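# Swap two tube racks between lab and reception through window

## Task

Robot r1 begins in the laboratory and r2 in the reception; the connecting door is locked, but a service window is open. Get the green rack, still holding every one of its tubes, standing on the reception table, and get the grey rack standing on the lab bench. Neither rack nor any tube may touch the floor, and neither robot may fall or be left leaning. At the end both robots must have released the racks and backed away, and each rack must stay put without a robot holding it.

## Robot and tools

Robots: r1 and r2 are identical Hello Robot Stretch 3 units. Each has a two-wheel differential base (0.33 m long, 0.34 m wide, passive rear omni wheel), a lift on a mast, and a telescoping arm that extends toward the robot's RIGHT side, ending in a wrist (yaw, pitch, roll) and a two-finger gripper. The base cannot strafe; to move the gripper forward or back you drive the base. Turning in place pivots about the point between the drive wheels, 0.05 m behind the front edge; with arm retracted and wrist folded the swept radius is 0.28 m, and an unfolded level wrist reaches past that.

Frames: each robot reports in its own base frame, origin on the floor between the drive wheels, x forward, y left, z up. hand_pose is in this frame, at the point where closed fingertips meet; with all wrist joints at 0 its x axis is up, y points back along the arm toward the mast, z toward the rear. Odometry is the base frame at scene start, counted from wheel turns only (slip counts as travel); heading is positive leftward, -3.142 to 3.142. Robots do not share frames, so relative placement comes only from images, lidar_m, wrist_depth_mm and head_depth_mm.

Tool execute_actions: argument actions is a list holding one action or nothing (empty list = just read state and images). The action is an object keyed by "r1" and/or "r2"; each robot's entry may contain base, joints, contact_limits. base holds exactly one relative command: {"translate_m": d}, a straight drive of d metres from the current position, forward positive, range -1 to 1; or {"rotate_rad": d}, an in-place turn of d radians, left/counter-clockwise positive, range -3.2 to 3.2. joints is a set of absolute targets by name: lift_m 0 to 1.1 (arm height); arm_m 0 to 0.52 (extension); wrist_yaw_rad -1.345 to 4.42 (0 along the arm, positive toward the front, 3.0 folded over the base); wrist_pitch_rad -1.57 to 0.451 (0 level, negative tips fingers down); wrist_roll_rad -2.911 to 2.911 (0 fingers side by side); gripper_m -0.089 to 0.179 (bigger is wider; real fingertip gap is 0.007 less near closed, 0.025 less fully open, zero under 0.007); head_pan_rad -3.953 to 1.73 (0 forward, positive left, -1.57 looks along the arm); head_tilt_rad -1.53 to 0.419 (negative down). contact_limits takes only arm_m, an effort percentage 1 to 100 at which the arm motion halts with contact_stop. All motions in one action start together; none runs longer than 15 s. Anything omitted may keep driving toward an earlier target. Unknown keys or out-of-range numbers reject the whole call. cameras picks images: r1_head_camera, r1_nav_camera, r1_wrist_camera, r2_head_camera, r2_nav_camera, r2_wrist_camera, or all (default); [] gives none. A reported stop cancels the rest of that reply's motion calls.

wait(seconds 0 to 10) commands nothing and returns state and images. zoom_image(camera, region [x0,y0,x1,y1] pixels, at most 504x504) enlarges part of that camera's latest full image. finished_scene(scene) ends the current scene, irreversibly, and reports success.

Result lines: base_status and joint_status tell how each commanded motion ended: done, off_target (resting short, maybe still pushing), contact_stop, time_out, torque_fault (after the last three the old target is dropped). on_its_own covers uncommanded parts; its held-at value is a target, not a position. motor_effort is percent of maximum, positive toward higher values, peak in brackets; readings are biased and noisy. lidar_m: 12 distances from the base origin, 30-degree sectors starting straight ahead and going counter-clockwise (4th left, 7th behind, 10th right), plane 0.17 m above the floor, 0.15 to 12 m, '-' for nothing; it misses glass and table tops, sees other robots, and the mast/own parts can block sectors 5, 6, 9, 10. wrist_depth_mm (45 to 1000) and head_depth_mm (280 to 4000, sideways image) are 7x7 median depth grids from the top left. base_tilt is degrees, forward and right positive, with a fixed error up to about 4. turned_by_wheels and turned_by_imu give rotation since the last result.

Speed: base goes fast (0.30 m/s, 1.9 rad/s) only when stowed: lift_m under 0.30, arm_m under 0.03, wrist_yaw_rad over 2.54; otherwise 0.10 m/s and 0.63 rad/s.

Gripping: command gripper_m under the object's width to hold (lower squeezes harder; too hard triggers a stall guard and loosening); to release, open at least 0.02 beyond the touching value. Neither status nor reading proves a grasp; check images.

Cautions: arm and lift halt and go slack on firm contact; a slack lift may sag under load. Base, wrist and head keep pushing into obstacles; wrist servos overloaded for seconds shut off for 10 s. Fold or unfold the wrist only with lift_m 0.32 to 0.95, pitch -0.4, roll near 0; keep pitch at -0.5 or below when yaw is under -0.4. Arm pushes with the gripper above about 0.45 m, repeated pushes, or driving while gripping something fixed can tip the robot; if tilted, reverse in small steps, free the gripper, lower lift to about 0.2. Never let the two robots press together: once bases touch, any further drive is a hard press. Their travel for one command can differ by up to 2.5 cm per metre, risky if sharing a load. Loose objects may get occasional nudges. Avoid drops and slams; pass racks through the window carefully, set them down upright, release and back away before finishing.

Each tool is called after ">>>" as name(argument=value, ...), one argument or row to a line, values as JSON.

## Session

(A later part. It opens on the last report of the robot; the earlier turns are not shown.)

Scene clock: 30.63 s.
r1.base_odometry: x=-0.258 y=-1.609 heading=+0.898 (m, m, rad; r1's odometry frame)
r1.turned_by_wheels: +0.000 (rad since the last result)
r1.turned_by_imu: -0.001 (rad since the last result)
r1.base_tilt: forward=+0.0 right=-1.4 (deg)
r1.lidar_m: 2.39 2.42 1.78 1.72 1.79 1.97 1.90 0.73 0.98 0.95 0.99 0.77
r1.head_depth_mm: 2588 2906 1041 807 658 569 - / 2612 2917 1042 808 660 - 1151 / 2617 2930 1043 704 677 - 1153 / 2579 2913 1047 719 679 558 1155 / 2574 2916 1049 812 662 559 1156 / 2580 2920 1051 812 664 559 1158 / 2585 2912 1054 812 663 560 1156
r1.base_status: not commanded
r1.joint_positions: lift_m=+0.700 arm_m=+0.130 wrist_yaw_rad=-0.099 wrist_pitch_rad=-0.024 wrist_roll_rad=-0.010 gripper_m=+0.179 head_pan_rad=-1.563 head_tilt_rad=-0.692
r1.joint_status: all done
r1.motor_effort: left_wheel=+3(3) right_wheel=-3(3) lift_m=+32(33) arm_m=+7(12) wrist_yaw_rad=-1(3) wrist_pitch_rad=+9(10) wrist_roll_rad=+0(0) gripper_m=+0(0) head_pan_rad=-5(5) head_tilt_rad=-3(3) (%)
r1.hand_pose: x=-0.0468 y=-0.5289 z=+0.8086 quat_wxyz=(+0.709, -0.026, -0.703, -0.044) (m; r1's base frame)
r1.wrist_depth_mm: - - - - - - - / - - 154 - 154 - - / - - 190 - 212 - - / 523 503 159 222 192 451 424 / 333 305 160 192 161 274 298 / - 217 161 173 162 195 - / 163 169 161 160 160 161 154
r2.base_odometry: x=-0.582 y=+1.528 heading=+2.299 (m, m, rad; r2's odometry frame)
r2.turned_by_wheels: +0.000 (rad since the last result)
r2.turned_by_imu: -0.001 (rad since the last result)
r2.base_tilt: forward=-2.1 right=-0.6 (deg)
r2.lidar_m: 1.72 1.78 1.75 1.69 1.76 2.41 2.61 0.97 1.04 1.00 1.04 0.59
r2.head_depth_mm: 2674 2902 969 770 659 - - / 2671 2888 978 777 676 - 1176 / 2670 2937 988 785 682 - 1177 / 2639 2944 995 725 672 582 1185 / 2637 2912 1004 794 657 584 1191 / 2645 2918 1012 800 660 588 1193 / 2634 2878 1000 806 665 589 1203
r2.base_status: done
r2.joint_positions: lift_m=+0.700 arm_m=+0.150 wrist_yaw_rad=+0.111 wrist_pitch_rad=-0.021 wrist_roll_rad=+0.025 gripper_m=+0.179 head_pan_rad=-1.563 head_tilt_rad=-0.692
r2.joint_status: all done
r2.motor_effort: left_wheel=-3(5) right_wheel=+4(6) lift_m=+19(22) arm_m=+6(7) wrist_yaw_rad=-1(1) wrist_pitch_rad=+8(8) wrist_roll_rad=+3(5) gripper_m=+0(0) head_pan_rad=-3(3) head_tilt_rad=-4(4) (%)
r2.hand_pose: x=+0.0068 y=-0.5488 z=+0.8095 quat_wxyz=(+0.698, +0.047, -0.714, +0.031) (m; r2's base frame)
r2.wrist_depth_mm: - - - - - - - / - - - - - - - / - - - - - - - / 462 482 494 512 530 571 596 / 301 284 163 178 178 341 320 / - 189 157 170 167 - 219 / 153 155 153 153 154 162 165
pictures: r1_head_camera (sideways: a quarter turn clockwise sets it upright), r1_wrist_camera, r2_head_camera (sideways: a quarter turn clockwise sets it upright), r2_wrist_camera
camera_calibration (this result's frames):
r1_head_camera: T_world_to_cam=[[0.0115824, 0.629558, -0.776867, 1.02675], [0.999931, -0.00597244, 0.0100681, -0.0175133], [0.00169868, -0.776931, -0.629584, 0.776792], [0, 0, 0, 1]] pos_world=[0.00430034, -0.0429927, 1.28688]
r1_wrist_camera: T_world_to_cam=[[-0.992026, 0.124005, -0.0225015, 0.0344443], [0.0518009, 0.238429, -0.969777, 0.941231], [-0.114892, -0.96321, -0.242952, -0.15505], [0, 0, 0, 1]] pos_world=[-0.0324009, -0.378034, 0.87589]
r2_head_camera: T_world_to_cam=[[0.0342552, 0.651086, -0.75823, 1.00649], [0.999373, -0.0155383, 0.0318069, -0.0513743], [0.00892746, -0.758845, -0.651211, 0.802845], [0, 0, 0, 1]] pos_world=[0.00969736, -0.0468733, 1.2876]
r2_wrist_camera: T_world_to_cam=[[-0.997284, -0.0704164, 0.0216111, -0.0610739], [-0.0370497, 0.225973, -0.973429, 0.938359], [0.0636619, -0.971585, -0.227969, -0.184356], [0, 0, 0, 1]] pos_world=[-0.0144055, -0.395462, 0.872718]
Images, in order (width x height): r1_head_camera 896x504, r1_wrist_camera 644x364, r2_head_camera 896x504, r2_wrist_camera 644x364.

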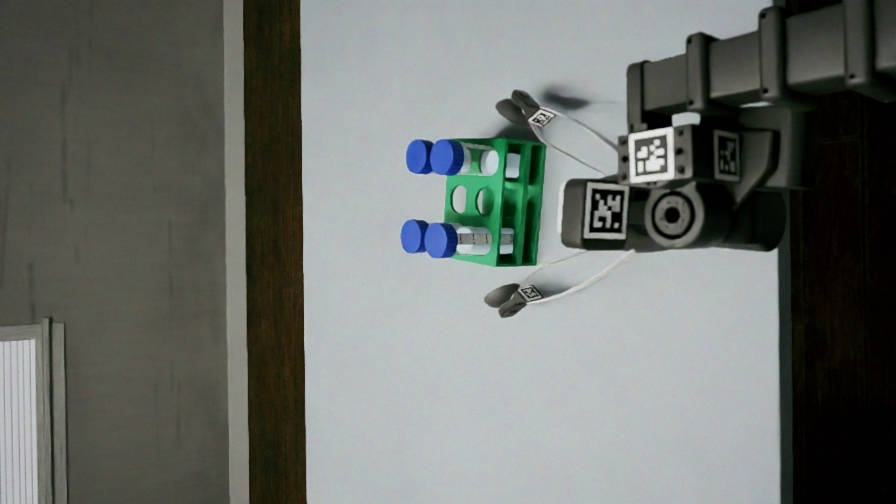

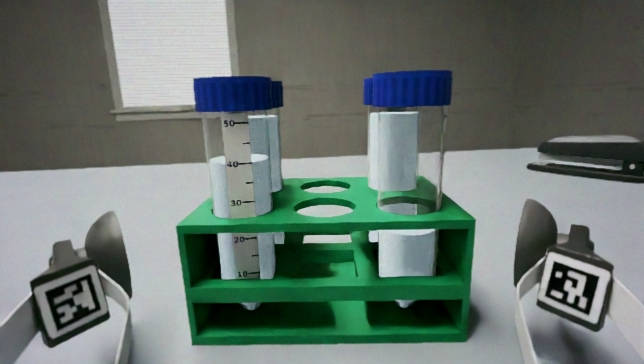

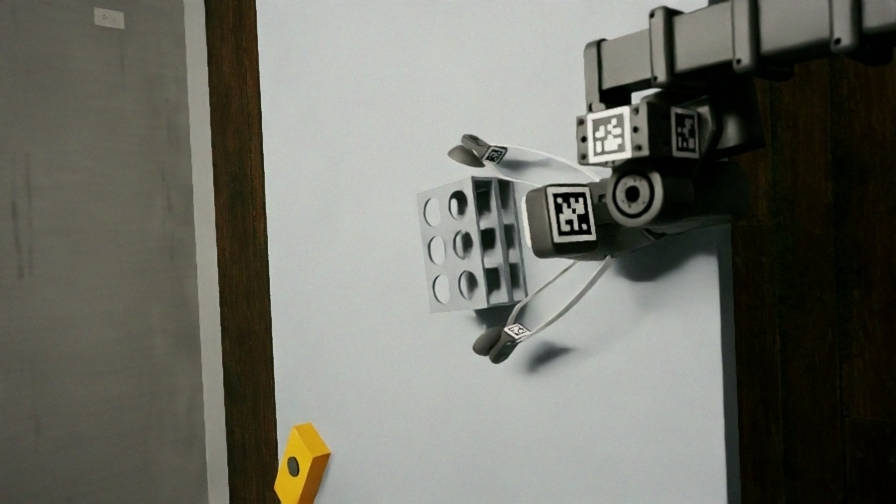

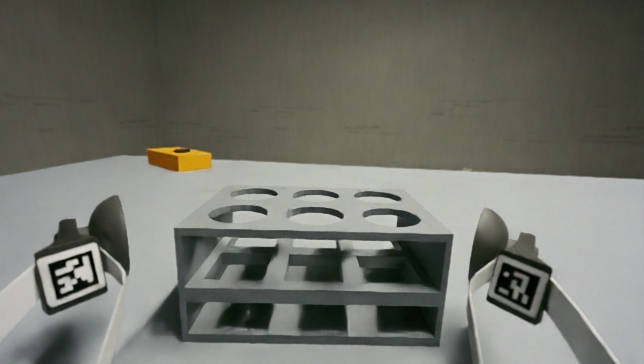

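>>> execute_actions(
  actions=[
    {"r1":{"base":{"translate_m":-0.005},"joints":{"arm_m":0.172,"lift_m":0.692}},"r2":{"joints":{"arm_m":0.188,"lift_m":0.688,"wrist_yaw_rad":0.07}}},
  ],
  cameras=["r1_wrist_camera","r2_wrist_camera"],
)

>>> execute_actions(
  actions=[
    {"r1":{"joints":{"gripper_m":0.07}},"r2":{"joints":{"gripper_m":0.07}}},
  ],
  cameras=[],
)

>>> execute_actions(
  actions=[
    {"r1":{"joints":{"lift_m":0.73}},"r2":{"joints":{"lift_m":0.73}}},
  ],
  cameras=["r1_head_camera","r2_head_camera","r1_wrist_camera","r2_wrist_camera"],
)

Scene clock: 32.43 s.
r1.base_odometry: x=-0.261 y=-1.613 heading=+0.898 (m, m, rad; r1's odometry frame)
r1.turned_by_wheels: +0.000 (rad since the last result)
r1.turned_by_imu: +0.000 (rad since the last result)
r1.base_tilt: forward=+0.0 right=-1.4 (deg)
r1.lidar_m: 2.40 2.44 1.78 1.72 1.79 1.96 1.90 0.73 0.98 0.95 0.99 0.78
r1.head_depth_mm: 2597 2914 1037 808 658 569 - / 2617 2924 1043 809 687 - 1150 / 2592 2912 1047 697 678 - 1157 / 2589 2916 1045 699 680 547 1156 / 2609 2911 1051 814 662 559 1157 / 2573 2876 1049 814 662 559 1158 / 2586 2901 1056 814 664 559 1158
r1.base_status: done
r1.joint_positions: lift_m=+0.694 arm_m=+0.171 wrist_yaw_rad=-0.101 wrist_pitch_rad=-0.003 wrist_roll_rad=-0.009 gripper_m=+0.179 head_pan_rad=-1.563 head_tilt_rad=-0.692
r1.joint_status: lift_m contact_stop (moved -0.006 of -0.008); the others done
r1.on_its_own: lift_m is slack since a contact_stop, until your next command for it
r1.motor_effort: left_wheel=+3(5) right_wheel=-2(5) lift_m=+39(39) arm_m=+9(11) wrist_yaw_rad=+0(2) wrist_pitch_rad=+1(9) wrist_roll_rad=-1(0) gripper_m=+0(0) head_pan_rad=-5(5) head_tilt_rad=-3(4) (%)
r1.hand_pose: x=-0.0472 y=-0.5713 z=+0.8078 quat_wxyz=(+0.709, -0.034, -0.703, -0.037) (m; r1's base frame)
r1.wrist_depth_mm: - - - - - - - / - - 113 - 110 - - / - - 150 - 164 - - / 559 542 119 504 160 477 415 / 348 289 118 147 146 128 302 / - 114 123 155 125 125 - / 162 121 120 119 122 127 153
r2.base_odometry: x=-0.582 y=+1.528 heading=+2.299 (m, m, rad; r2's odometry frame)
r2.turned_by_wheels: +0.000 (rad since the last result)
r2.turned_by_imu: -0.001 (rad since the last result)
r2.base_tilt: forward=-2.1 right=-0.5 (deg)
r2.lidar_m: 1.72 1.79 1.75 1.68 1.76 2.41 2.60 0.97 1.04 1.00 1.04 0.59
r2.head_depth_mm: 2654 2865 968 774 657 - - / 2684 2884 978 779 688 1262 1175 / 2662 2919 983 785 - 1270 1175 / 2656 2909 995 737 638 581 1183 / 2645 2933 1002 796 657 585 1191 / 2621 2929 1013 799 662 588 1191 / 2660 2919 1000 805 664 591 1196
r2.base_status: not commanded
r2.joint_positions: lift_m=+0.693 arm_m=+0.188 wrist_yaw_rad=+0.070 wrist_pitch_rad=-0.004 wrist_roll_rad=+0.020 gripper_m=+0.179 head_pan_rad=-1.563 head_tilt_rad=-0.692
r2.joint_status: lift_m contact_stop (moved -0.007 of -0.012); the others done
r2.on_its_own: lift_m is slack since a contact_stop, until your next command for it (your +0.688 is given up)
r2.motor_effort: left_wheel=-1(2) right_wheel=+2(7) lift_m=+22(17) arm_m=+7(10) wrist_yaw_rad=-1(2) wrist_pitch_rad=+2(8) wrist_roll_rad=+5(6) gripper_m=+0(0) head_pan_rad=-3(3) head_tilt_rad=-4(4) (%)
r2.hand_pose: x=-0.0034 y=-0.5880 z=+0.8063 quat_wxyz=(+0.700, +0.027, -0.713, +0.023) (m; r2's base frame)
r2.wrist_depth_mm: - - - - - - - / - - - - - - - / - - - - - - - / 471 483 504 541 559 597 - / 299 135 139 143 148 342 320 / - 135 162 166 140 - 216 / 148 131 132 123 124 159 162
pictures: r1_wrist_camera, r2_wrist_camera
camera_calibration (this result's frames):
r1_wrist_camera: T_world_to_cam=[[-0.991897, 0.124786, -0.0238444, 0.0408464], [0.0508015, 0.217559, -0.974724, 0.942626], [-0.116444, -0.968038, -0.222135, -0.21582], [0, 0, 0, 1]] pos_world=[-0.0325024, -0.419095, 0.871833]
r2_wrist_camera: T_world_to_cam=[[-0.999215, -0.029881, 0.0260089, -0.0536839], [-0.031744, 0.211177, -0.976932, 0.937895], [0.0236992, -0.976991, -0.21196, -0.238829], [0, 0, 0, 1]] pos_world=[-0.0182091, -0.433, 0.867034]
Images, in order (width x height): r1_wrist_camera 644x364, r2_wrist_camera 644x364.

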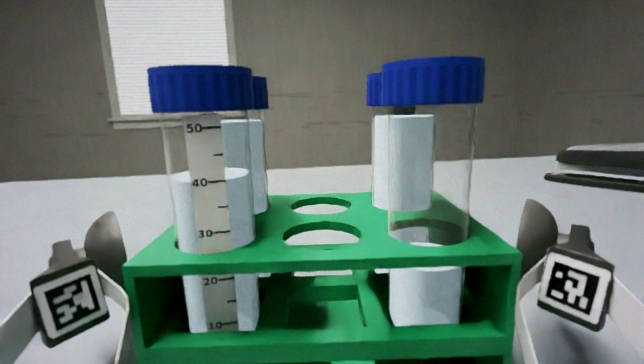

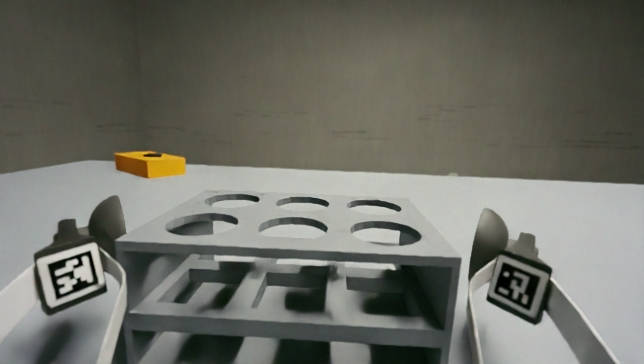

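not run: a stop came earlier in this reply.

not run: a stop came earlier in this reply.

Gripper body hits the table; pitch down slightly instead.

>>> execute_actions(
  actions=[
    {"r1":{"joints":{"lift_m":0.712,"wrist_pitch_rad":-0.08}},"r2":{"joints":{"lift_m":0.712,"wrist_pitch_rad":-0.08,"wrist_yaw_rad":0.1}}},
  ],
  cameras=[],
)

>>> execute_actions(
  actions=[
    {"r1":{"joints":{"gripper_m":0.07}},"r2":{"joints":{"gripper_m":0.07}}},
  ],
  cameras=[],
)

>>> execute_actions(
  actions=[
    {"r1":{"joints":{"lift_m":0.75}},"r2":{"joints":{"lift_m":0.75}}},
  ],
  cameras=["r1_head_camera","r2_head_camera","r1_wrist_camera","r2_wrist_camera"],
)

Scene clock: 33.73 s.
r1.base_odometry: x=-0.261 y=-1.613 heading=+0.898 (m, m, rad; r1's odometry frame)
r1.turned_by_wheels: +0.000 (rad since the last result)
r1.turned_by_imu: +0.000 (rad since the last result)
r1.base_tilt: forward=+0.1 right=-1.4 (deg)
r1.lidar_m: 2.40 2.43 1.79 1.72 1.79 1.97 1.89 0.73 0.98 0.95 0.98 0.78
r1.head_depth_mm: 2597 2915 1041 805 659 569 - / 2614 2926 1045 809 697 - 1150 / 2621 2920 1042 697 - 523 1156 / 2587 2893 1048 698 663 545 1149 / 2587 2917 1046 814 663 558 1151 / 2556 2937 1052 816 662 559 1155 / 2568 2868 1050 817 664 559 1151
r1.base_status: not commanded
r1.joint_positions: lift_m=+0.712 arm_m=+0.172 wrist_yaw_rad=-0.101 wrist_pitch_rad=-0.097 wrist_roll_rad=-0.009 gripper_m=+0.179 head_pan_rad=-1.563 head_tilt_rad=-0.692
r1.joint_status: all done
r1.motor_effort: left_wheel=+3(3) right_wheel=-2(3) lift_m=+45(46) arm_m=+7(9) wrist_yaw_rad=+0(0) wrist_pitch_rad=+6(5) wrist_roll_rad=-1(1) gripper_m=+0(0) head_pan_rad=-4(5) head_tilt_rad=-4(3) (%)
r1.hand_pose: x=-0.0468 y=-0.5680 z=+0.8018 quat_wxyz=(+0.707, -0.001, -0.704, -0.070) (m; r1's base frame)
r1.wrist_depth_mm: - - - - - - - / - - 106 - 107 - - / - - 148 - 154 657 444 / 405 398 118 346 159 360 354 / 289 134 118 134 131 121 262 / - 122 128 160 131 132 - / 155 136 123 127 125 137 148
r2.base_odometry: x=-0.582 y=+1.528 heading=+2.299 (m, m, rad; r2's odometry frame)
r2.turned_by_wheels: +0.000 (rad since the last result)
r2.turned_by_imu: +0.000 (rad since the last result)
r2.base_tilt: forward=-2.1 right=-0.5 (deg)
r2.lidar_m: 1.72 1.79 1.75 1.69 1.76 2.42 2.60 0.98 1.04 1.00 1.04 0.59
r2.head_depth_mm: 2669 2894 969 771 656 - - / 2663 2899 976 776 - 1259 1169 / 2645 2921 982 808 - 573 1179 / 2648 2925 993 730 638 582 1186 / 2654 2944 1004 793 658 584 1187 / 2630 2910 1010 799 660 587 1196 / 2679 2878 999 804 665 591 1199
r2.base_status: not commanded
r2.joint_positions: lift_m=+0.712 arm_m=+0.188 wrist_yaw_rad=+0.098 wrist_pitch_rad=-0.093 wrist_roll_rad=+0.024 gripper_m=+0.179 head_pan_rad=-1.563 head_tilt_rad=-0.692
r2.joint_status: all done
r2.motor_effort: left_wheel=-2(2) right_wheel=+3(3) lift_m=+25(25) arm_m=+6(7) wrist_yaw_rad=+1(1) wrist_pitch_rad=+5(5) wrist_roll_rad=+3(5) gripper_m=+0(1) head_pan_rad=-3(3) head_tilt_rad=-4(4) (%)
r2.hand_pose: x=+0.0033 y=-0.5843 z=+0.8027 quat_wxyz=(+0.699, +0.068, -0.712, +0.001) (m; r2's base frame)
r2.wrist_depth_mm: - - - - - - - / - - - - - - - / - - - - - - - / 370 378 361 408 431 428 460 / 262 131 144 137 145 292 277 / - 142 149 161 158 - 203 / 147 140 137 134 124 155 157
pictures: none
No camera images: the call's "cameras" was empty. Leave "cameras" out to get every camera's image.

Scene clock: 35.30 s.
r1.base_odometry: x=-0.261 y=-1.613 heading=+0.898 (m, m, rad; r1's odometry frame)
r1.turned_by_wheels: +0.000 (rad since the last result)
r1.turned_by_imu: +0.000 (rad since the last result)
r1.base_tilt: forward=+0.0 right=-1.3 (deg)
r1.lidar_m: 2.40 2.42 1.78 1.72 1.79 1.96 1.90 0.73 0.98 0.95 0.99 0.78
r1.head_depth_mm: 2613 2906 1038 808 658 570 - / 2588 2911 1045 808 697 - 1151 / 2613 2921 1045 695 - 523 1152 / 2604 2944 1047 697 662 547 1150 / 2603 2932 1047 812 663 559 1155 / 2573 2912 1050 813 663 560 1158 / 2585 2911 1055 814 663 559 1159
r1.base_status: not commanded
r1.joint_positions: lift_m=+0.712 arm_m=+0.172 wrist_yaw_rad=-0.101 wrist_pitch_rad=-0.098 wrist_roll_rad=-0.009 gripper_m=+0.072 head_pan_rad=-1.563 head_tilt_rad=-0.692
r1.joint_status: all done
r1.motor_effort: left_wheel=+3(3) right_wheel=-2(2) lift_m=+45(45) arm_m=+7(7) wrist_yaw_rad=+1(1) wrist_pitch_rad=+7(7) wrist_roll_rad=-1(1) gripper_m=-29(100) head_pan_rad=-4(5) head_tilt_rad=-4(3) (%)
r1.hand_pose: x=-0.0468 y=-0.5680 z=+0.8015 quat_wxyz=(+0.707, +0.000, -0.704, -0.070) (m; r1's base frame)
r1.wrist_depth_mm: - - - - - - - / - - 116 - 117 - - / - - 161 - 170 651 441 / 401 397 131 191 170 361 350 / 269 145 132 169 138 135 245 / 212 137 140 152 141 147 188 / - 154 146 144 149 149 153
r2.base_odometry: x=-0.582 y=+1.528 heading=+2.299 (m, m, rad; r2's odometry frame)
r2.turned_by_wheels: +0.000 (rad since the last result)
r2.turned_by_imu: +0.000 (rad since the last result)
r2.base_tilt: forward=-2.1 right=-0.6 (deg)
r2.lidar_m: 1.72 1.78 1.75 1.69 1.76 2.42 2.60 0.98 1.04 1.00 1.04 0.59
r2.head_depth_mm: 2657 2918 967 772 657 - - / 2667 2879 974 776 - 1263 1174 / 2662 2888 985 784 - 572 1180 / 2634 2920 994 764 639 582 1183 / 2650 2910 1003 794 656 585 1184 / 2652 2901 1011 801 661 587 1198 / 2667 2890 1002 807 664 591 1197
r2.base_status: not commanded
r2.joint_positions: lift_m=+0.712 arm_m=+0.188 wrist_yaw_rad=+0.098 wrist_pitch_rad=-0.093 wrist_roll_rad=+0.025 gripper_m=+0.072 head_pan_rad=-1.563 head_tilt_rad=-0.692
r2.joint_status: all done
r2.motor_effort: left_wheel=-2(2) right_wheel=+3(3) lift_m=+25(26) arm_m=+5(6) wrist_yaw_rad=+0(1) wrist_pitch_rad=+5(5) wrist_roll_rad=+2(3) gripper_m=-36(100) head_pan_rad=-3(3) head_tilt_rad=-4(4) (%)
r2.hand_pose: x=+0.0033 y=-0.5843 z=+0.8027 quat_wxyz=(+0.698, +0.068, -0.712, +0.001) (m; r2's base frame)
r2.wrist_depth_mm: - - - - - - - / - - - - - - - / - - - - - - - / 371 378 203 365 414 435 460 / 245 135 144 137 140 292 278 / - 140 148 162 153 - 200 / 146 142 142 138 136 154 158
pictures: none
No camera images: the call's "cameras" was empty. Leave "cameras" out to get every camera's image.

Scene clock: 36.47 s.
r1.base_odometry: x=-0.261 y=-1.613 heading=+0.898 (m, m, rad; r1's odometry frame)
r1.turned_by_wheels: +0.000 (rad since the last result)
r1.turned_by_imu: +0.000 (rad since the last result)
r1.base_tilt: forward=+0.1 right=-1.4 (deg)
r1.lidar_m: 2.40 2.42 1.78 1.72 1.79 1.96 1.90 0.73 0.98 0.95 0.98 0.78
r1.head_depth_mm: 2603 2937 1037 809 678 - - / 2621 2901 1043 810 - 533 1150 / 2608 2911 1046 689 - 535 1149 / 2615 2913 1046 697 661 547 1153 / 2601 2916 1047 812 663 559 1153 / 2591 2890 1052 812 664 559 1155 / 2575 2917 1050 814 665 560 1160
r1.base_status: not commanded
r1.joint_positions: lift_m=+0.750 arm_m=+0.172 wrist_yaw_rad=-0.101 wrist_pitch_rad=-0.135 wrist_roll_rad=-0.009 gripper_m=+0.078 head_pan_rad=-1.563 head_tilt_rad=-0.692
r1.joint_status: all done
r1.on_its_own: gripper_m is held at +0.077, not at your +0.070, by its stall guard, which is still easing
r1.motor_effort: left_wheel=+3(2) right_wheel=-2(2) lift_m=+49(50) arm_m=+7(7) wrist_yaw_rad=+0(1) wrist_pitch_rad=+22(22) wrist_roll_rad=+0(1) gripper_m=-11(29) head_pan_rad=-5(4) head_tilt_rad=-3(4) (%)
r1.hand_pose: x=-0.0466 y=-0.5660 z=+0.8300 quat_wxyz=(+0.706, +0.013, -0.704, -0.083) (m; r1's base frame)
r1.wrist_depth_mm: - - - - - - - / - - - - - - - / - - 182 - 185 - 670 / 461 452 146 437 189 417 410 / 321 333 142 277 148 222 294 / 251 144 141 168 141 147 230 / 200 191 144 151 147 178 189
r2.base_odometry: x=-0.582 y=+1.528 heading=+2.299 (m, m, rad; r2's odometry frame)
r2.turned_by_wheels: +0.000 (rad since the last result)
r2.turned_by_imu: +0.000 (rad since the last result)
r2.base_tilt: forward=-2.2 right=-0.5 (deg)
r2.lidar_m: 1.72 1.79 1.75 1.69 1.76 2.41 2.61 0.98 1.04 1.00 1.04 0.59
r2.head_depth_mm: 2690 2900 967 773 - - 1149 / 2687 2869 980 797 - 565 1173 / 2657 2919 984 758 - 567 1180 / 2658 2929 995 710 638 582 1181 / 2664 2922 1006 771 656 584 1192 / 2635 2909 1007 800 660 588 1194 / 2640 2912 999 804 665 591 1195
r2.base_status: not commanded
r2.joint_positions: lift_m=+0.750 arm_m=+0.188 wrist_yaw_rad=+0.098 wrist_pitch_rad=-0.106 wrist_roll_rad=+0.026 gripper_m=+0.078 head_pan_rad=-1.563 head_tilt_rad=-0.692
r2.joint_status: all done
r2.on_its_own: gripper_m is held at +0.077, not at your +0.070, by its stall guard, which is still easing
r2.motor_effort: left_wheel=-1(1) right_wheel=+3(3) lift_m=+26(29) arm_m=+6(5) wrist_yaw_rad=+2(2) wrist_pitch_rad=+10(10) wrist_roll_rad=+2(2) gripper_m=-33(37) head_pan_rad=-4(3) head_tilt_rad=-4(4) (%)
r2.hand_pose: x=+0.0033 y=-0.5837 z=+0.8374 quat_wxyz=(+0.698, +0.072, -0.712, -0.004) (m; r2's base frame)
r2.wrist_depth_mm: - - - - - - - / - - - - - - - / - - - - - - - / 466 482 495 516 530 554 563 / 324 138 151 146 144 374 354 / - 140 151 164 157 - 259 / 188 176 138 134 137 200 205
pictures: r1_head_camera (sideways: a quarter turn clockwise sets it upright), r1_wrist_camera, r2_head_camera (sideways: a quarter turn clockwise sets it upright), r2_wrist_camera
camera_calibration (this result's frames):
r1_head_camera: T_world_to_cam=[[0.0115826, 0.629564, -0.776863, 1.02675], [0.999931, -0.00597287, 0.010068, -0.0175132], [0.00169836, -0.776926, -0.62959, 0.776799], [0, 0, 0, 1]] pos_world=[0.00430032, -0.0429926, 1.28688]
r1_wrist_camera: T_world_to_cam=[[-0.991595, 0.127763, -0.0204055, 0.0400871], [0.0635611, 0.343668, -0.936938, 1.00362], [-0.112693, -0.93036, -0.3489, -0.0789494], [0, 0, 0, 1]] pos_world=[-0.0329382, -0.423486, 0.913604]
r2_head_camera: T_world_to_cam=[[0.0342561, 0.651263, -0.758078, 1.00629], [0.999373, -0.0155491, 0.0318015, -0.0513672], [0.00892367, -0.758693, -0.651388, 0.803076], [0, 0, 0, 1]] pos_world=[0.00969717, -0.04687, 1.28759]
r2_wrist_camera: T_world_to_cam=[[-0.997914, -0.0598405, 0.0242028, -0.0636412], [-0.0415471, 0.308487, -0.950321, 1.00206], [0.0494014, -0.949344, -0.31033, -0.129732], [0, 0, 0, 1]] pos_world=[-0.0154667, -0.436092, 0.91356]
Images, in order (width x height): r1_head_camera 896x504, r1_wrist_camera 644x364, r2_head_camera 896x504, r2_wrist_camera 644x364.

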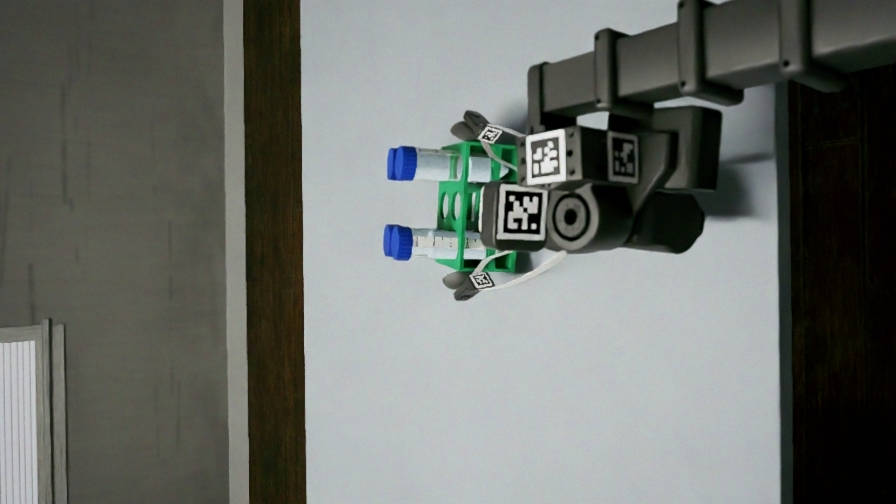

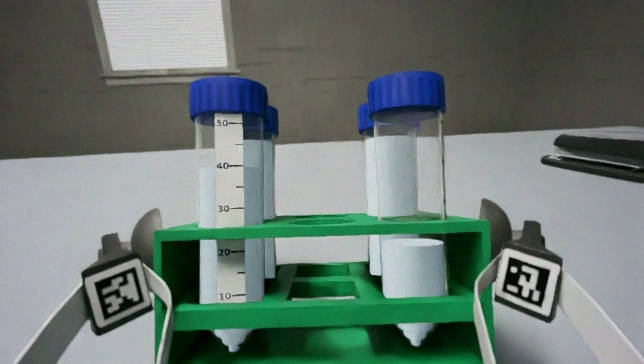

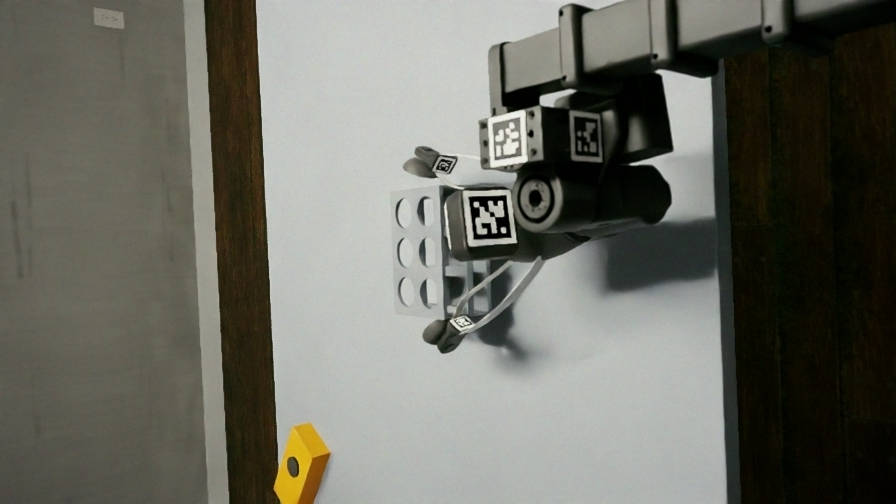

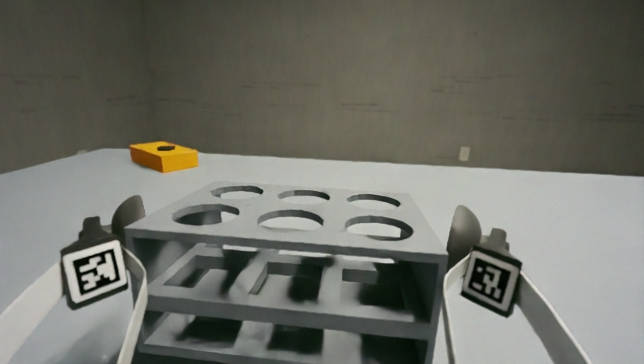

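>>> execute_actions(
  actions=[
    {"r1":{"joints":{"lift_m":0.714}},"r2":{"joints":{"lift_m":0.714}}},
  ],
  cameras=[],
)

>>> execute_actions(
  actions=[
    {"r1":{"joints":{"gripper_m":0.179}},"r2":{"joints":{"gripper_m":0.179}}},
  ],
  cameras=[],
)

>>> execute_actions(
  actions=[
    {"r1":{"joints":{"arm_m":0.05,"lift_m":0.72}},"r2":{"joints":{"arm_m":0.05,"lift_m":0.72}}},
  ],
  cameras=[],
)

>>> execute_actions(
  actions=[
    {"r1":{"base":{"translate_m":-0.39},"joints":{"wrist_yaw_rad":1.47,"head_pan_rad":-1.2}},"r2":{"base":{"translate_m":-0.34},"joints":{"wrist_yaw_rad":1.64,"head_pan_rad":-1.2}}},
  ],
  cameras=[],
)

>>> execute_actions(
  actions=[
    {"r1":{"joints":{"arm_m":0.4,"gripper_m":0.15}},"r2":{"joints":{"arm_m":0.445,"gripper_m":0.15}}},
  ],
  cameras=["r1_head_camera","r2_head_camera","r1_wrist_camera","r2_wrist_camera"],
)

Scene clock: 38.47 s.
r1.base_odometry: x=-0.261 y=-1.613 heading=+0.898 (m, m, rad; r1's odometry frame)
r1.turned_by_wheels: +0.000 (rad since the last result)
r1.turned_by_imu: +0.000 (rad since the last result)
r1.base_tilt: forward=+0.1 right=-1.3 (deg)
r1.lidar_m: 2.40 2.43 1.78 1.72 1.79 1.96 1.90 0.73 0.98 0.95 0.99 0.78
r1.head_depth_mm: 2591 2891 1041 806 659 569 - / 2619 2921 1046 807 697 - 1154 / 2593 2913 1047 696 - 523 1156 / 2594 2913 1046 696 663 546 1154 / 2612 2919 1050 812 663 559 1159 / 2580 2884 1052 812 664 560 1157 / 2548 2915 1049 814 663 560 1158
r1.base_status: not commanded
r1.joint_positions: lift_m=+0.714 arm_m=+0.172 wrist_yaw_rad=-0.101 wrist_pitch_rad=-0.101 wrist_roll_rad=-0.009 gripper_m=+0.085 head_pan_rad=-1.563 head_tilt_rad=-0.692
r1.joint_status: all done
r1.on_its_own: gripper_m is held at +0.087, not at your +0.070, by its stall guard, which is still easing
r1.motor_effort: left_wheel=+3(3) right_wheel=-2(2) lift_m=+32(44) arm_m=+7(7) wrist_yaw_rad=-1(0) wrist_pitch_rad=+8(22) wrist_roll_rad=-1(1) gripper_m=-2(25) head_pan_rad=-5(4) head_tilt_rad=-4(5) (%)
r1.hand_pose: x=-0.0468 y=-0.5678 z=+0.8031 quat_wxyz=(+0.707, +0.001, -0.704, -0.071) (m; r1's base frame)
r1.wrist_depth_mm: - - - - - - - / - - 122 - 118 - - / - - 162 - 172 655 446 / 405 398 134 192 171 365 358 / 272 238 134 145 140 144 249 / 210 137 142 156 143 145 196 / - 156 148 147 146 151 155
r2.base_odometry: x=-0.582 y=+1.528 heading=+2.299 (m, m, rad; r2's odometry frame)
r2.turned_by_wheels: +0.000 (rad since the last result)
r2.turned_by_imu: +0.000 (rad since the last result)
r2.base_tilt: forward=-2.1 right=-0.6 (deg)
r2.lidar_m: 1.71 1.79 1.75 1.69 1.76 2.42 2.60 0.98 1.03 1.00 1.04 0.59
r2.head_depth_mm: 2660 2893 971 771 659 - - / 2668 2874 977 778 - 1257 1175 / 2663 2906 982 785 - 573 1176 / 2650 2946 996 762 638 581 1183 / 2654 2938 1000 796 655 585 1189 / 2656 2924 1011 801 661 588 1194 / 2648 2916 996 802 666 589 1200
r2.base_status: not commanded
r2.joint_positions: lift_m=+0.714 arm_m=+0.188 wrist_yaw_rad=+0.099 wrist_pitch_rad=-0.103 wrist_roll_rad=+0.026 gripper_m=+0.088 head_pan_rad=-1.563 head_tilt_rad=-0.692
r2.joint_status: all done
r2.on_its_own: gripper_m is held at +0.087, not at your +0.070, by its stall guard, which is still easing
r2.motor_effort: left_wheel=-1(1) right_wheel=+3(3) lift_m=+19(25) arm_m=+5(5) wrist_yaw_rad=+1(1) wrist_pitch_rad=+9(10) wrist_roll_rad=+2(2) gripper_m=-29(32) head_pan_rad=-3(3) head_tilt_rad=-4(4) (%)
r2.hand_pose: x=+0.0034 y=-0.5838 z=+0.8025 quat_wxyz=(+0.698, +0.072, -0.712, -0.003) (m; r2's base frame)
r2.wrist_depth_mm: - - - - - - - / - - - - - - - / - 613 - - - - - / 368 378 204 358 404 427 440 / 244 135 144 144 139 290 275 / - 139 148 162 152 - 200 / 147 142 144 138 135 155 157
pictures: none
No camera images: the call's "cameras" was empty. Leave "cameras" out to get every camera's image.

Scene clock: 39.87 s.
r1.base_odometry: x=-0.261 y=-1.613 heading=+0.898 (m, m, rad; r1's odometry frame)
r1.turned_by_wheels: +0.000 (rad since the last result)
r1.turned_by_imu: +0.000 (rad since the last result)
r1.base_tilt: forward=-0.1 right=-1.4 (deg)
r1.lidar_m: 2.40 2.43 1.78 1.72 1.79 1.96 1.90 0.73 0.98 0.95 0.98 0.78
r1.head_depth_mm: 2584 2895 1042 807 660 568 - / 2610 2911 1044 809 696 - 1152 / 2596 2913 1045 696 - 522 1155 / 2589 2920 1048 697 662 546 1159 / 2607 2915 1048 812 662 559 1157 / 2559 2906 1051 814 664 559 1157 / 2575 2918 1052 815 663 560 1153
r1.base_status: not commanded
r1.joint_positions: lift_m=+0.714 arm_m=+0.172 wrist_yaw_rad=-0.101 wrist_pitch_rad=-0.100 wrist_roll_rad=-0.009 gripper_m=+0.179 head_pan_rad=-1.563 head_tilt_rad=-0.692
r1.joint_status: all done
r1.motor_effort: left_wheel=+3(3) right_wheel=-2(3) lift_m=+32(32) arm_m=+6(7) wrist_yaw_rad=+0(0) wrist_pitch_rad=+7(8) wrist_roll_rad=-1(1) gripper_m=+0(92) head_pan_rad=-5(5) head_tilt_rad=-4(3) (%)
r1.hand_pose: x=-0.0468 y=-0.5678 z=+0.8034 quat_wxyz=(+0.707, +0.000, -0.704, -0.071) (m; r1's base frame)
r1.wrist_depth_mm: - - - - - - - / - - 122 - 119 - - / - - 164 - 173 647 444 / 408 397 134 194 172 364 359 / 291 245 135 173 142 225 265 / - 184 144 156 145 177 - / 157 157 148 147 152 151 150
r2.base_odometry: x=-0.582 y=+1.528 heading=+2.299 (m, m, rad; r2's odometry frame)
r2.turned_by_wheels: +0.000 (rad since the last result)
r2.turned_by_imu: +0.000 (rad since the last result)
r2.base_tilt: forward=-2.1 right=-0.6 (deg)
r2.lidar_m: 1.72 1.78 1.74 1.68 1.75 2.41 2.60 0.98 1.04 1.00 1.04 0.59
r2.head_depth_mm: 2675 2887 971 774 657 - - / 2646 2886 982 778 - 1264 1174 / 2660 2903 981 804 - 572 1186 / 2645 2912 993 762 638 581 1185 / 2651 2932 1006 795 657 584 1188 / 2664 2927 1014 799 662 588 1198 / 2667 2911 999 805 664 590 1200
r2.base_status: not commanded
r2.joint_positions: lift_m=+0.714 arm_m=+0.188 wrist_yaw_rad=+0.099 wrist_pitch_rad=-0.102 wrist_roll_rad=+0.027 gripper_m=+0.179 head_pan_rad=-1.563 head_tilt_rad=-0.692
r2.joint_status: all done
r2.motor_effort: left_wheel=-1(2) right_wheel=+3(3) lift_m=+19(19) arm_m=+6(6) wrist_yaw_rad=+0(0) wrist_pitch_rad=+8(9) wrist_roll_rad=+2(2) gripper_m=+1(83) head_pan_rad=-3(3) head_tilt_rad=-4(4) (%)
r2.hand_pose: x=+0.0035 y=-0.5839 z=+0.8028 quat_wxyz=(+0.698, +0.071, -0.713, -0.002) (m; r2's base frame)
r2.wrist_depth_mm: - - - - - - - / - - - - - - - / - 644 - - - - - / 366 375 350 359 416 425 440 / 262 142 145 138 151 291 273 / - 138 149 162 161 - 200 / 147 143 139 139 136 155 157
pictures: none
No camera images: the call's "cameras" was empty. Leave "cameras" out to get every camera's image.

Scene clock: 42.13 s.
r1.base_odometry: x=-0.261 y=-1.613 heading=+0.898 (m, m, rad; r1's odometry frame)
r1.turned_by_wheels: +0.000 (rad since the last result)
r1.turned_by_imu: +0.000 (rad since the last result)
r1.base_tilt: forward=+0.0 right=-1.4 (deg)
r1.lidar_m: 2.40 2.43 1.78 1.72 1.79 1.96 1.90 0.73 0.98 0.95 0.99 0.78
r1.head_depth_mm: 2608 2928 1042 808 659 569 - / 2602 2929 1042 809 676 570 - / 2568 2919 1046 696 661 - - / 2601 2936 1045 696 661 559 1157 / 2582 2901 1046 813 662 560 1154 / 2563 2907 1050 814 662 559 1153 / 2579 2908 1053 814 663 560 1157
r1.base_status: not commanded
r1.joint_positions: lift_m=+0.720 arm_m=+0.050 wrist_yaw_rad=-0.100 wrist_pitch_rad=-0.100 wrist_roll_rad=-0.009 gripper_m=+0.179 head_pan_rad=-1.563 head_tilt_rad=-0.692
r1.joint_status: all done
r1.motor_effort: left_wheel=+3(3) right_wheel=-3(2) lift_m=+45(47) arm_m=-7(9) wrist_yaw_rad=+1(0) wrist_pitch_rad=+8(7) wrist_roll_rad=+0(1) gripper_m=+0(0) head_pan_rad=-5(5) head_tilt_rad=-3(4) (%)
r1.hand_pose: x=-0.0468 y=-0.4467 z=+0.8089 quat_wxyz=(+0.707, +0.000, -0.704, -0.071) (m; r1's base frame)
r1.wrist_depth_mm: - - - - - - - / - - - - - - - / - - 294 295 707 575 574 / 434 421 261 262 361 385 374 / 305 283 262 259 261 267 276 / - 212 210 208 206 204 - / 165 171 169 168 166 165 157
r2.base_odometry: x=-0.582 y=+1.528 heading=+2.299 (m, m, rad; r2's odometry frame)
r2.turned_by_wheels: +0.000 (rad since the last result)
r2.turned_by_imu: +0.000 (rad since the last result)
r2.base_tilt: forward=-2.1 right=-0.6 (deg)
r2.lidar_m: 1.72 1.79 1.75 1.69 1.75 2.42 2.61 0.98 1.03 1.00 1.04 0.59
r2.head_depth_mm: 2689 2902 970 772 642 567 - / 2691 2889 974 778 645 564 - / 2653 2945 984 782 659 - - / 2654 2957 990 737 655 596 1183 / 2645 2933 1003 774 664 585 1186 / 2651 2935 1009 800 661 588 1194 / 2636 2912 998 805 663 591 1203
r2.base_status: not commanded
r2.joint_positions: lift_m=+0.720 arm_m=+0.050 wrist_yaw_rad=+0.099 wrist_pitch_rad=-0.101 wrist_roll_rad=+0.027 gripper_m=+0.179 head_pan_rad=-1.563 head_tilt_rad=-0.692
r2.joint_status: all done
r2.motor_effort: left_wheel=-1(1) right_wheel=+3(3) lift_m=+26(27) arm_m=-4(3) wrist_yaw_rad=+1(1) wrist_pitch_rad=+8(8) wrist_roll_rad=+2(2) gripper_m=+0(0) head_pan_rad=-4(3) head_tilt_rad=-4(4) (%)
r2.hand_pose: x=+0.0036 y=-0.4466 z=+0.8087 quat_wxyz=(+0.698, +0.071, -0.713, -0.002) (m; r2's base frame)
r2.wrist_depth_mm: - - - - - - - / - - - - - - - / - - - - - - - / 389 396 365 286 399 451 458 / 279 264 268 266 267 310 294 / - 195 199 203 205 - 211 / 155 156 158 160 161 164 165
pictures: none
No camera images: the call's "cameras" was empty. Leave "cameras" out to get every camera's image.

Scene clock: 47.43 s.
r1.base_odometry: x=-0.504 y=-1.918 heading=+0.898 (m, m, rad; r1's odometry frame)
r1.turned_by_wheels: +0.000 (rad since the last result)
r1.turned_by_imu: -0.001 (rad since the last result)
r1.base_tilt: forward=+0.0 right=-1.4 (deg)
r1.lidar_m: 1.18 2.43 1.79 1.73 1.79 1.57 1.51 0.42 0.40 0.94 0.98 1.15
r1.head_depth_mm: 2501 2775 2532 808 659 557 - / 2575 2890 1044 807 660 558 511 / 2662 2980 1045 809 660 558 - / 2754 3028 1050 811 662 571 - / 2854 3162 1049 746 662 572 1176 / 2937 3189 1053 771 663 600 1178 / 3070 3310 1053 816 664 1277 1203
r1.base_status: done
r1.joint_positions: lift_m=+0.720 arm_m=+0.050 wrist_yaw_rad=+1.468 wrist_pitch_rad=-0.100 wrist_roll_rad=-0.009 gripper_m=+0.179 head_pan_rad=-1.207 head_tilt_rad=-0.692
r1.joint_status: all done
r1.motor_effort: left_wheel=+3(4) right_wheel=-2(6) lift_m=+45(45) arm_m=-6(7) wrist_yaw_rad=+1(2) wrist_pitch_rad=+7(7) wrist_roll_rad=+0(1) gripper_m=+1(0) head_pan_rad=+4(38) head_tilt_rad=-4(4) (%)
r1.hand_pose: x=+0.2299 y=-0.2213 z=+0.8089 quat_wxyz=(+0.551, +0.497, -0.498, +0.449) (m; r1's base frame)
r1.wrist_depth_mm: - - - - - - - / - - - - - - - / - - - 897 718 685 507 / - - - - 392 385 350 / - - - - 270 267 276 / - - - - 215 203 - / - - - - 182 165 157
r2.base_odometry: x=-0.356 y=+1.274 heading=+2.299 (m, m, rad; r2's odometry frame)
r2.turned_by_wheels: +0.000 (rad since the last result)
r2.turned_by_imu: -0.001 (rad since the last result)
r2.base_tilt: forward=-2.1 right=-0.5 (deg)
r2.lidar_m: 2.06 2.14 1.75 1.69 1.72 2.32 2.26 0.67 1.03 1.00 1.04 0.89
r2.head_depth_mm: 2562 2822 972 772 642 561 - / 2646 2888 978 778 645 564 1218 / 2735 2957 984 783 649 581 - / 2796 3062 996 790 654 595 - / 2916 3115 1004 759 655 1287 1192 / 3027 3246 1008 775 661 1345 1192 / 2950 2978 1023 807 665 1377 1200
r2.base_status: done
r2.joint_positions: lift_m=+0.720 arm_m=+0.050 wrist_yaw_rad=+1.638 wrist_pitch_rad=-0.101 wrist_roll_rad=+0.027 gripper_m=+0.179 head_pan_rad=-1.207 head_tilt_rad=-0.692
r2.joint_status: all done
r2.motor_effort: left_wheel=-1(5) right_wheel=+2(4) lift_m=+26(26) arm_m=-4(4) wrist_yaw_rad=+0(1) wrist_pitch_rad=+8(8) wrist_roll_rad=+2(2) gripper_m=+0(0) head_pan_rad=+4(33) head_tilt_rad=-4(4) (%)
r2.hand_pose: x=+0.2306 y=-0.1784 z=+0.8087 quat_wxyz=(+0.503, +0.547, -0.463, +0.484) (m; r2's base frame)
r2.wrist_depth_mm: - - - - - - - / - - - - - - - / - - - - - - - / - - - - 577 450 462 / - - - - - 310 290 / - - - - - - 211 / - - - - - - 167
pictures: none
No camera images: the call's "cameras" was empty. Leave "cameras" out to get every camera's image.

Scene clock: 51.53 s.
r1.base_odometry: x=-0.504 y=-1.918 heading=+0.898 (m, m, rad; r1's odometry frame)
r1.turned_by_wheels: +0.000 (rad since the last result)
r1.turned_by_imu: -0.001 (rad since the last result)
r1.base_tilt: forward=+0.0 right=-1.4 (deg)
r1.lidar_m: 1.18 2.43 1.79 1.73 1.79 1.56 1.51 0.42 0.40 0.94 0.98 1.14
r1.head_depth_mm: 2499 2788 2545 848 658 557 510 / 2573 2861 1043 866 660 557 1110 / 2662 3008 1046 835 660 557 1128 / 2764 3063 1045 839 662 558 1178 / 2859 3166 1044 746 661 572 1177 / 2957 3205 1052 768 663 599 1179 / 3098 3341 1055 814 664 1279 1177
r1.base_status: not commanded
r1.joint_positions: lift_m=+0.720 arm_m=+0.400 wrist_yaw_rad=+1.469 wrist_pitch_rad=-0.100 wrist_roll_rad=-0.009 gripper_m=+0.150 head_pan_rad=-1.207 head_tilt_rad=-0.692
r1.joint_status: all done
r1.motor_effort: left_wheel=+3(3) right_wheel=-1(3) lift_m=+45(45) arm_m=+8(9) wrist_yaw_rad=+1(2) wrist_pitch_rad=+7(7) wrist_roll_rad=-1(1) gripper_m=+0(92) head_pan_rad=+4(4) head_tilt_rad=-4(4) (%)
r1.hand_pose: x=+0.2299 y=-0.5702 z=+0.8089 quat_wxyz=(+0.550, +0.498, -0.498, +0.449) (m; r1's base frame)
r1.wrist_depth_mm: - - - - - - - / - - - - - - - / - - 657 283 708 685 - / - 418 346 209 388 379 371 / 286 299 246 216 266 283 257 / 214 - 210 207 204 197 202 / - 166 168 166 165 163 161
r2.base_odometry: x=-0.356 y=+1.274 heading=+2.299 (m, m, rad; r2's odometry frame)
r2.turned_by_wheels: +0.000 (rad since the last result)
r2.turned_by_imu: -0.001 (rad since the last result)
r2.base_tilt: forward=-2.1 right=-0.6 (deg)
r2.lidar_m: 2.06 2.15 1.75 1.69 1.73 2.32 2.27 0.67 1.03 1.00 1.04 0.89
r2.head_depth_mm: 2568 2832 969 731 644 550 1168 / 2642 2854 979 735 646 566 1179 / 2734 2973 983 783 650 579 1183 / 2838 3042 997 800 653 1285 1179 / 2922 3159 1004 758 657 1306 1188 / 3037 3238 1012 774 661 1337 1196 / 2966 2976 1019 803 665 1367 1201
r2.base_status: not commanded
r2.joint_positions: lift_m=+0.720 arm_m=+0.445 wrist_yaw_rad=+1.639 wrist_pitch_rad=-0.101 wrist_roll_rad=+0.027 gripper_m=+0.150 head_pan_rad=-1.207 head_tilt_rad=-0.692
r2.joint_status: all done
r2.motor_effort: left_wheel=+0(1) right_wheel=+3(2) lift_m=+25(25) arm_m=+5(6) wrist_yaw_rad=+0(1) wrist_pitch_rad=+8(8) wrist_roll_rad=+2(2) gripper_m=+0(84) head_pan_rad=+4(4) head_tilt_rad=-4(4) (%)
r2.hand_pose: x=+0.2306 y=-0.5725 z=+0.8087 quat_wxyz=(+0.502, +0.547, -0.462, +0.484) (m; r2's base frame)
r2.wrist_depth_mm: - - - - - - - / - - - - - - - / - - - - - - - / - 447 400 221 394 442 452 / 275 282 266 228 255 295 288 / 201 187 198 201 202 213 209 / 154 156 159 160 160 162 164
pictures: r1_head_camera (sideways: a quarter turn clockwise sets it upright), r1_wrist_camera, r2_head_camera (sideways: a quarter turn clockwise sets it upright), r2_wrist_camera
camera_calibration (this result's frames):
r1_head_camera: T_world_to_cam=[[-0.208683, 0.594084, -0.776863, 1.02809], [0.939247, 0.343093, 0.010068, -0.017143], [0.272517, -0.727565, -0.62959, 0.775147], [0, 0, 0, 1]] pos_world=[0.0194055, -0.0409215, 1.28688]
r1_wrist_camera: T_world_to_cam=[[-0.128223, -0.991515, -0.0213631, -0.521578], [-0.31063, 0.0606093, -0.948597, 0.901846], [0.941843, -0.114996, -0.315766, 0.136619], [0, 0, 0, 1]] pos_world=[0.0845889, -0.556102, 0.887485]
r2_head_camera: T_world_to_cam=[[-0.194962, 0.62234, -0.758078, 1.00769], [0.942084, 0.333867, 0.0318015, -0.0510178], [0.272889, -0.707973, -0.651388, 0.801466], [0, 0, 0, 1]] pos_world=[0.0258131, -0.0426747, 1.28759]
r2_wrist_camera: T_world_to_cam=[[0.0295804, -0.999298, 0.0229977, -0.60921], [-0.304698, -0.0309274, -0.951947, 0.848512], [0.951989, 0.0211516, -0.305399, 0.204294], [0, 0, 0, 1]] pos_world=[0.0820755, -0.586861, 0.88414]
Images, in order (width x height): r1_head_camera 896x504, r1_wrist_camera 644x364, r2_head_camera 896x504, r2_wrist_camera 644x364.

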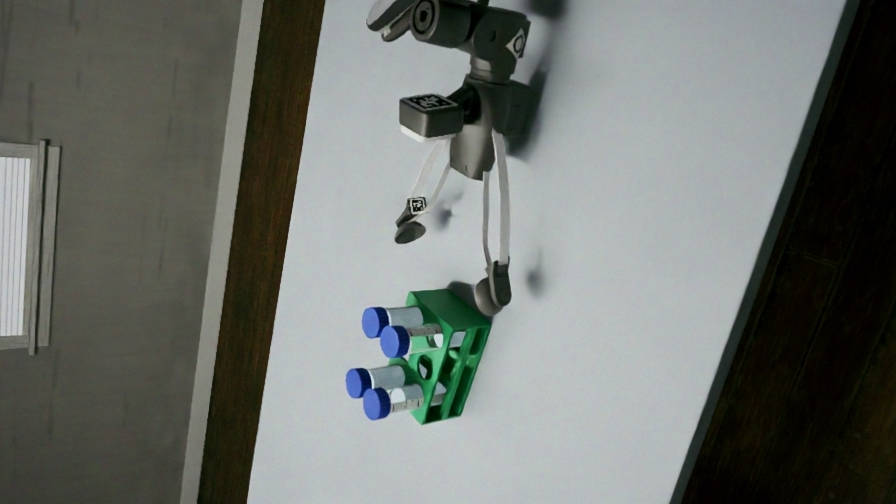

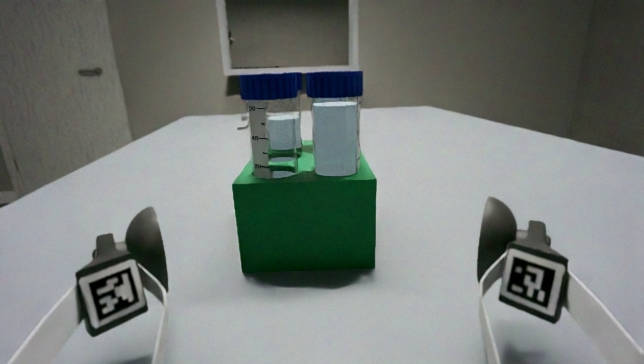

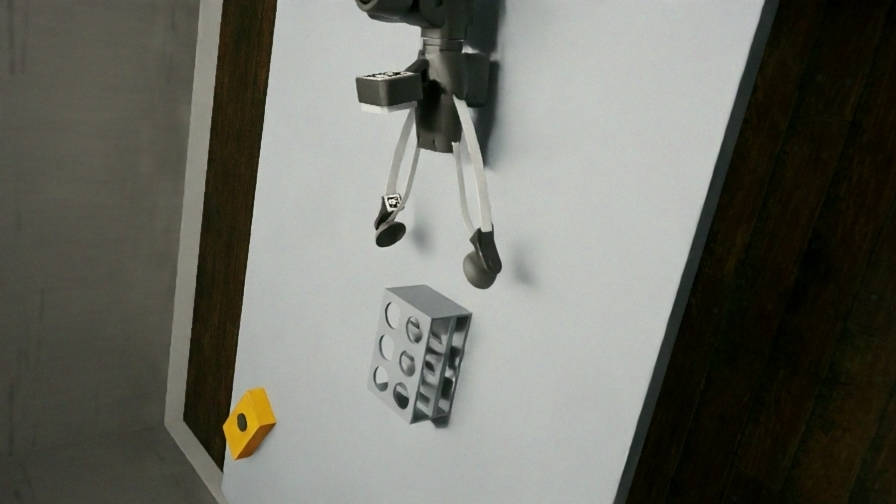

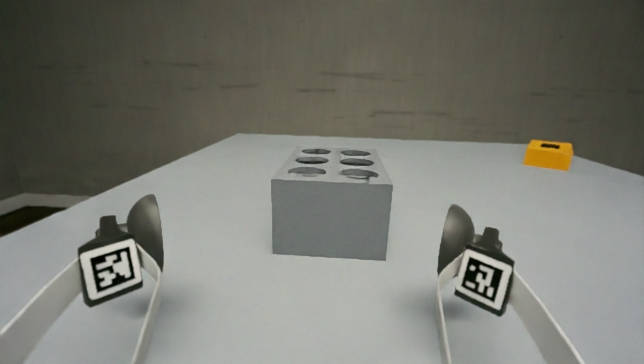

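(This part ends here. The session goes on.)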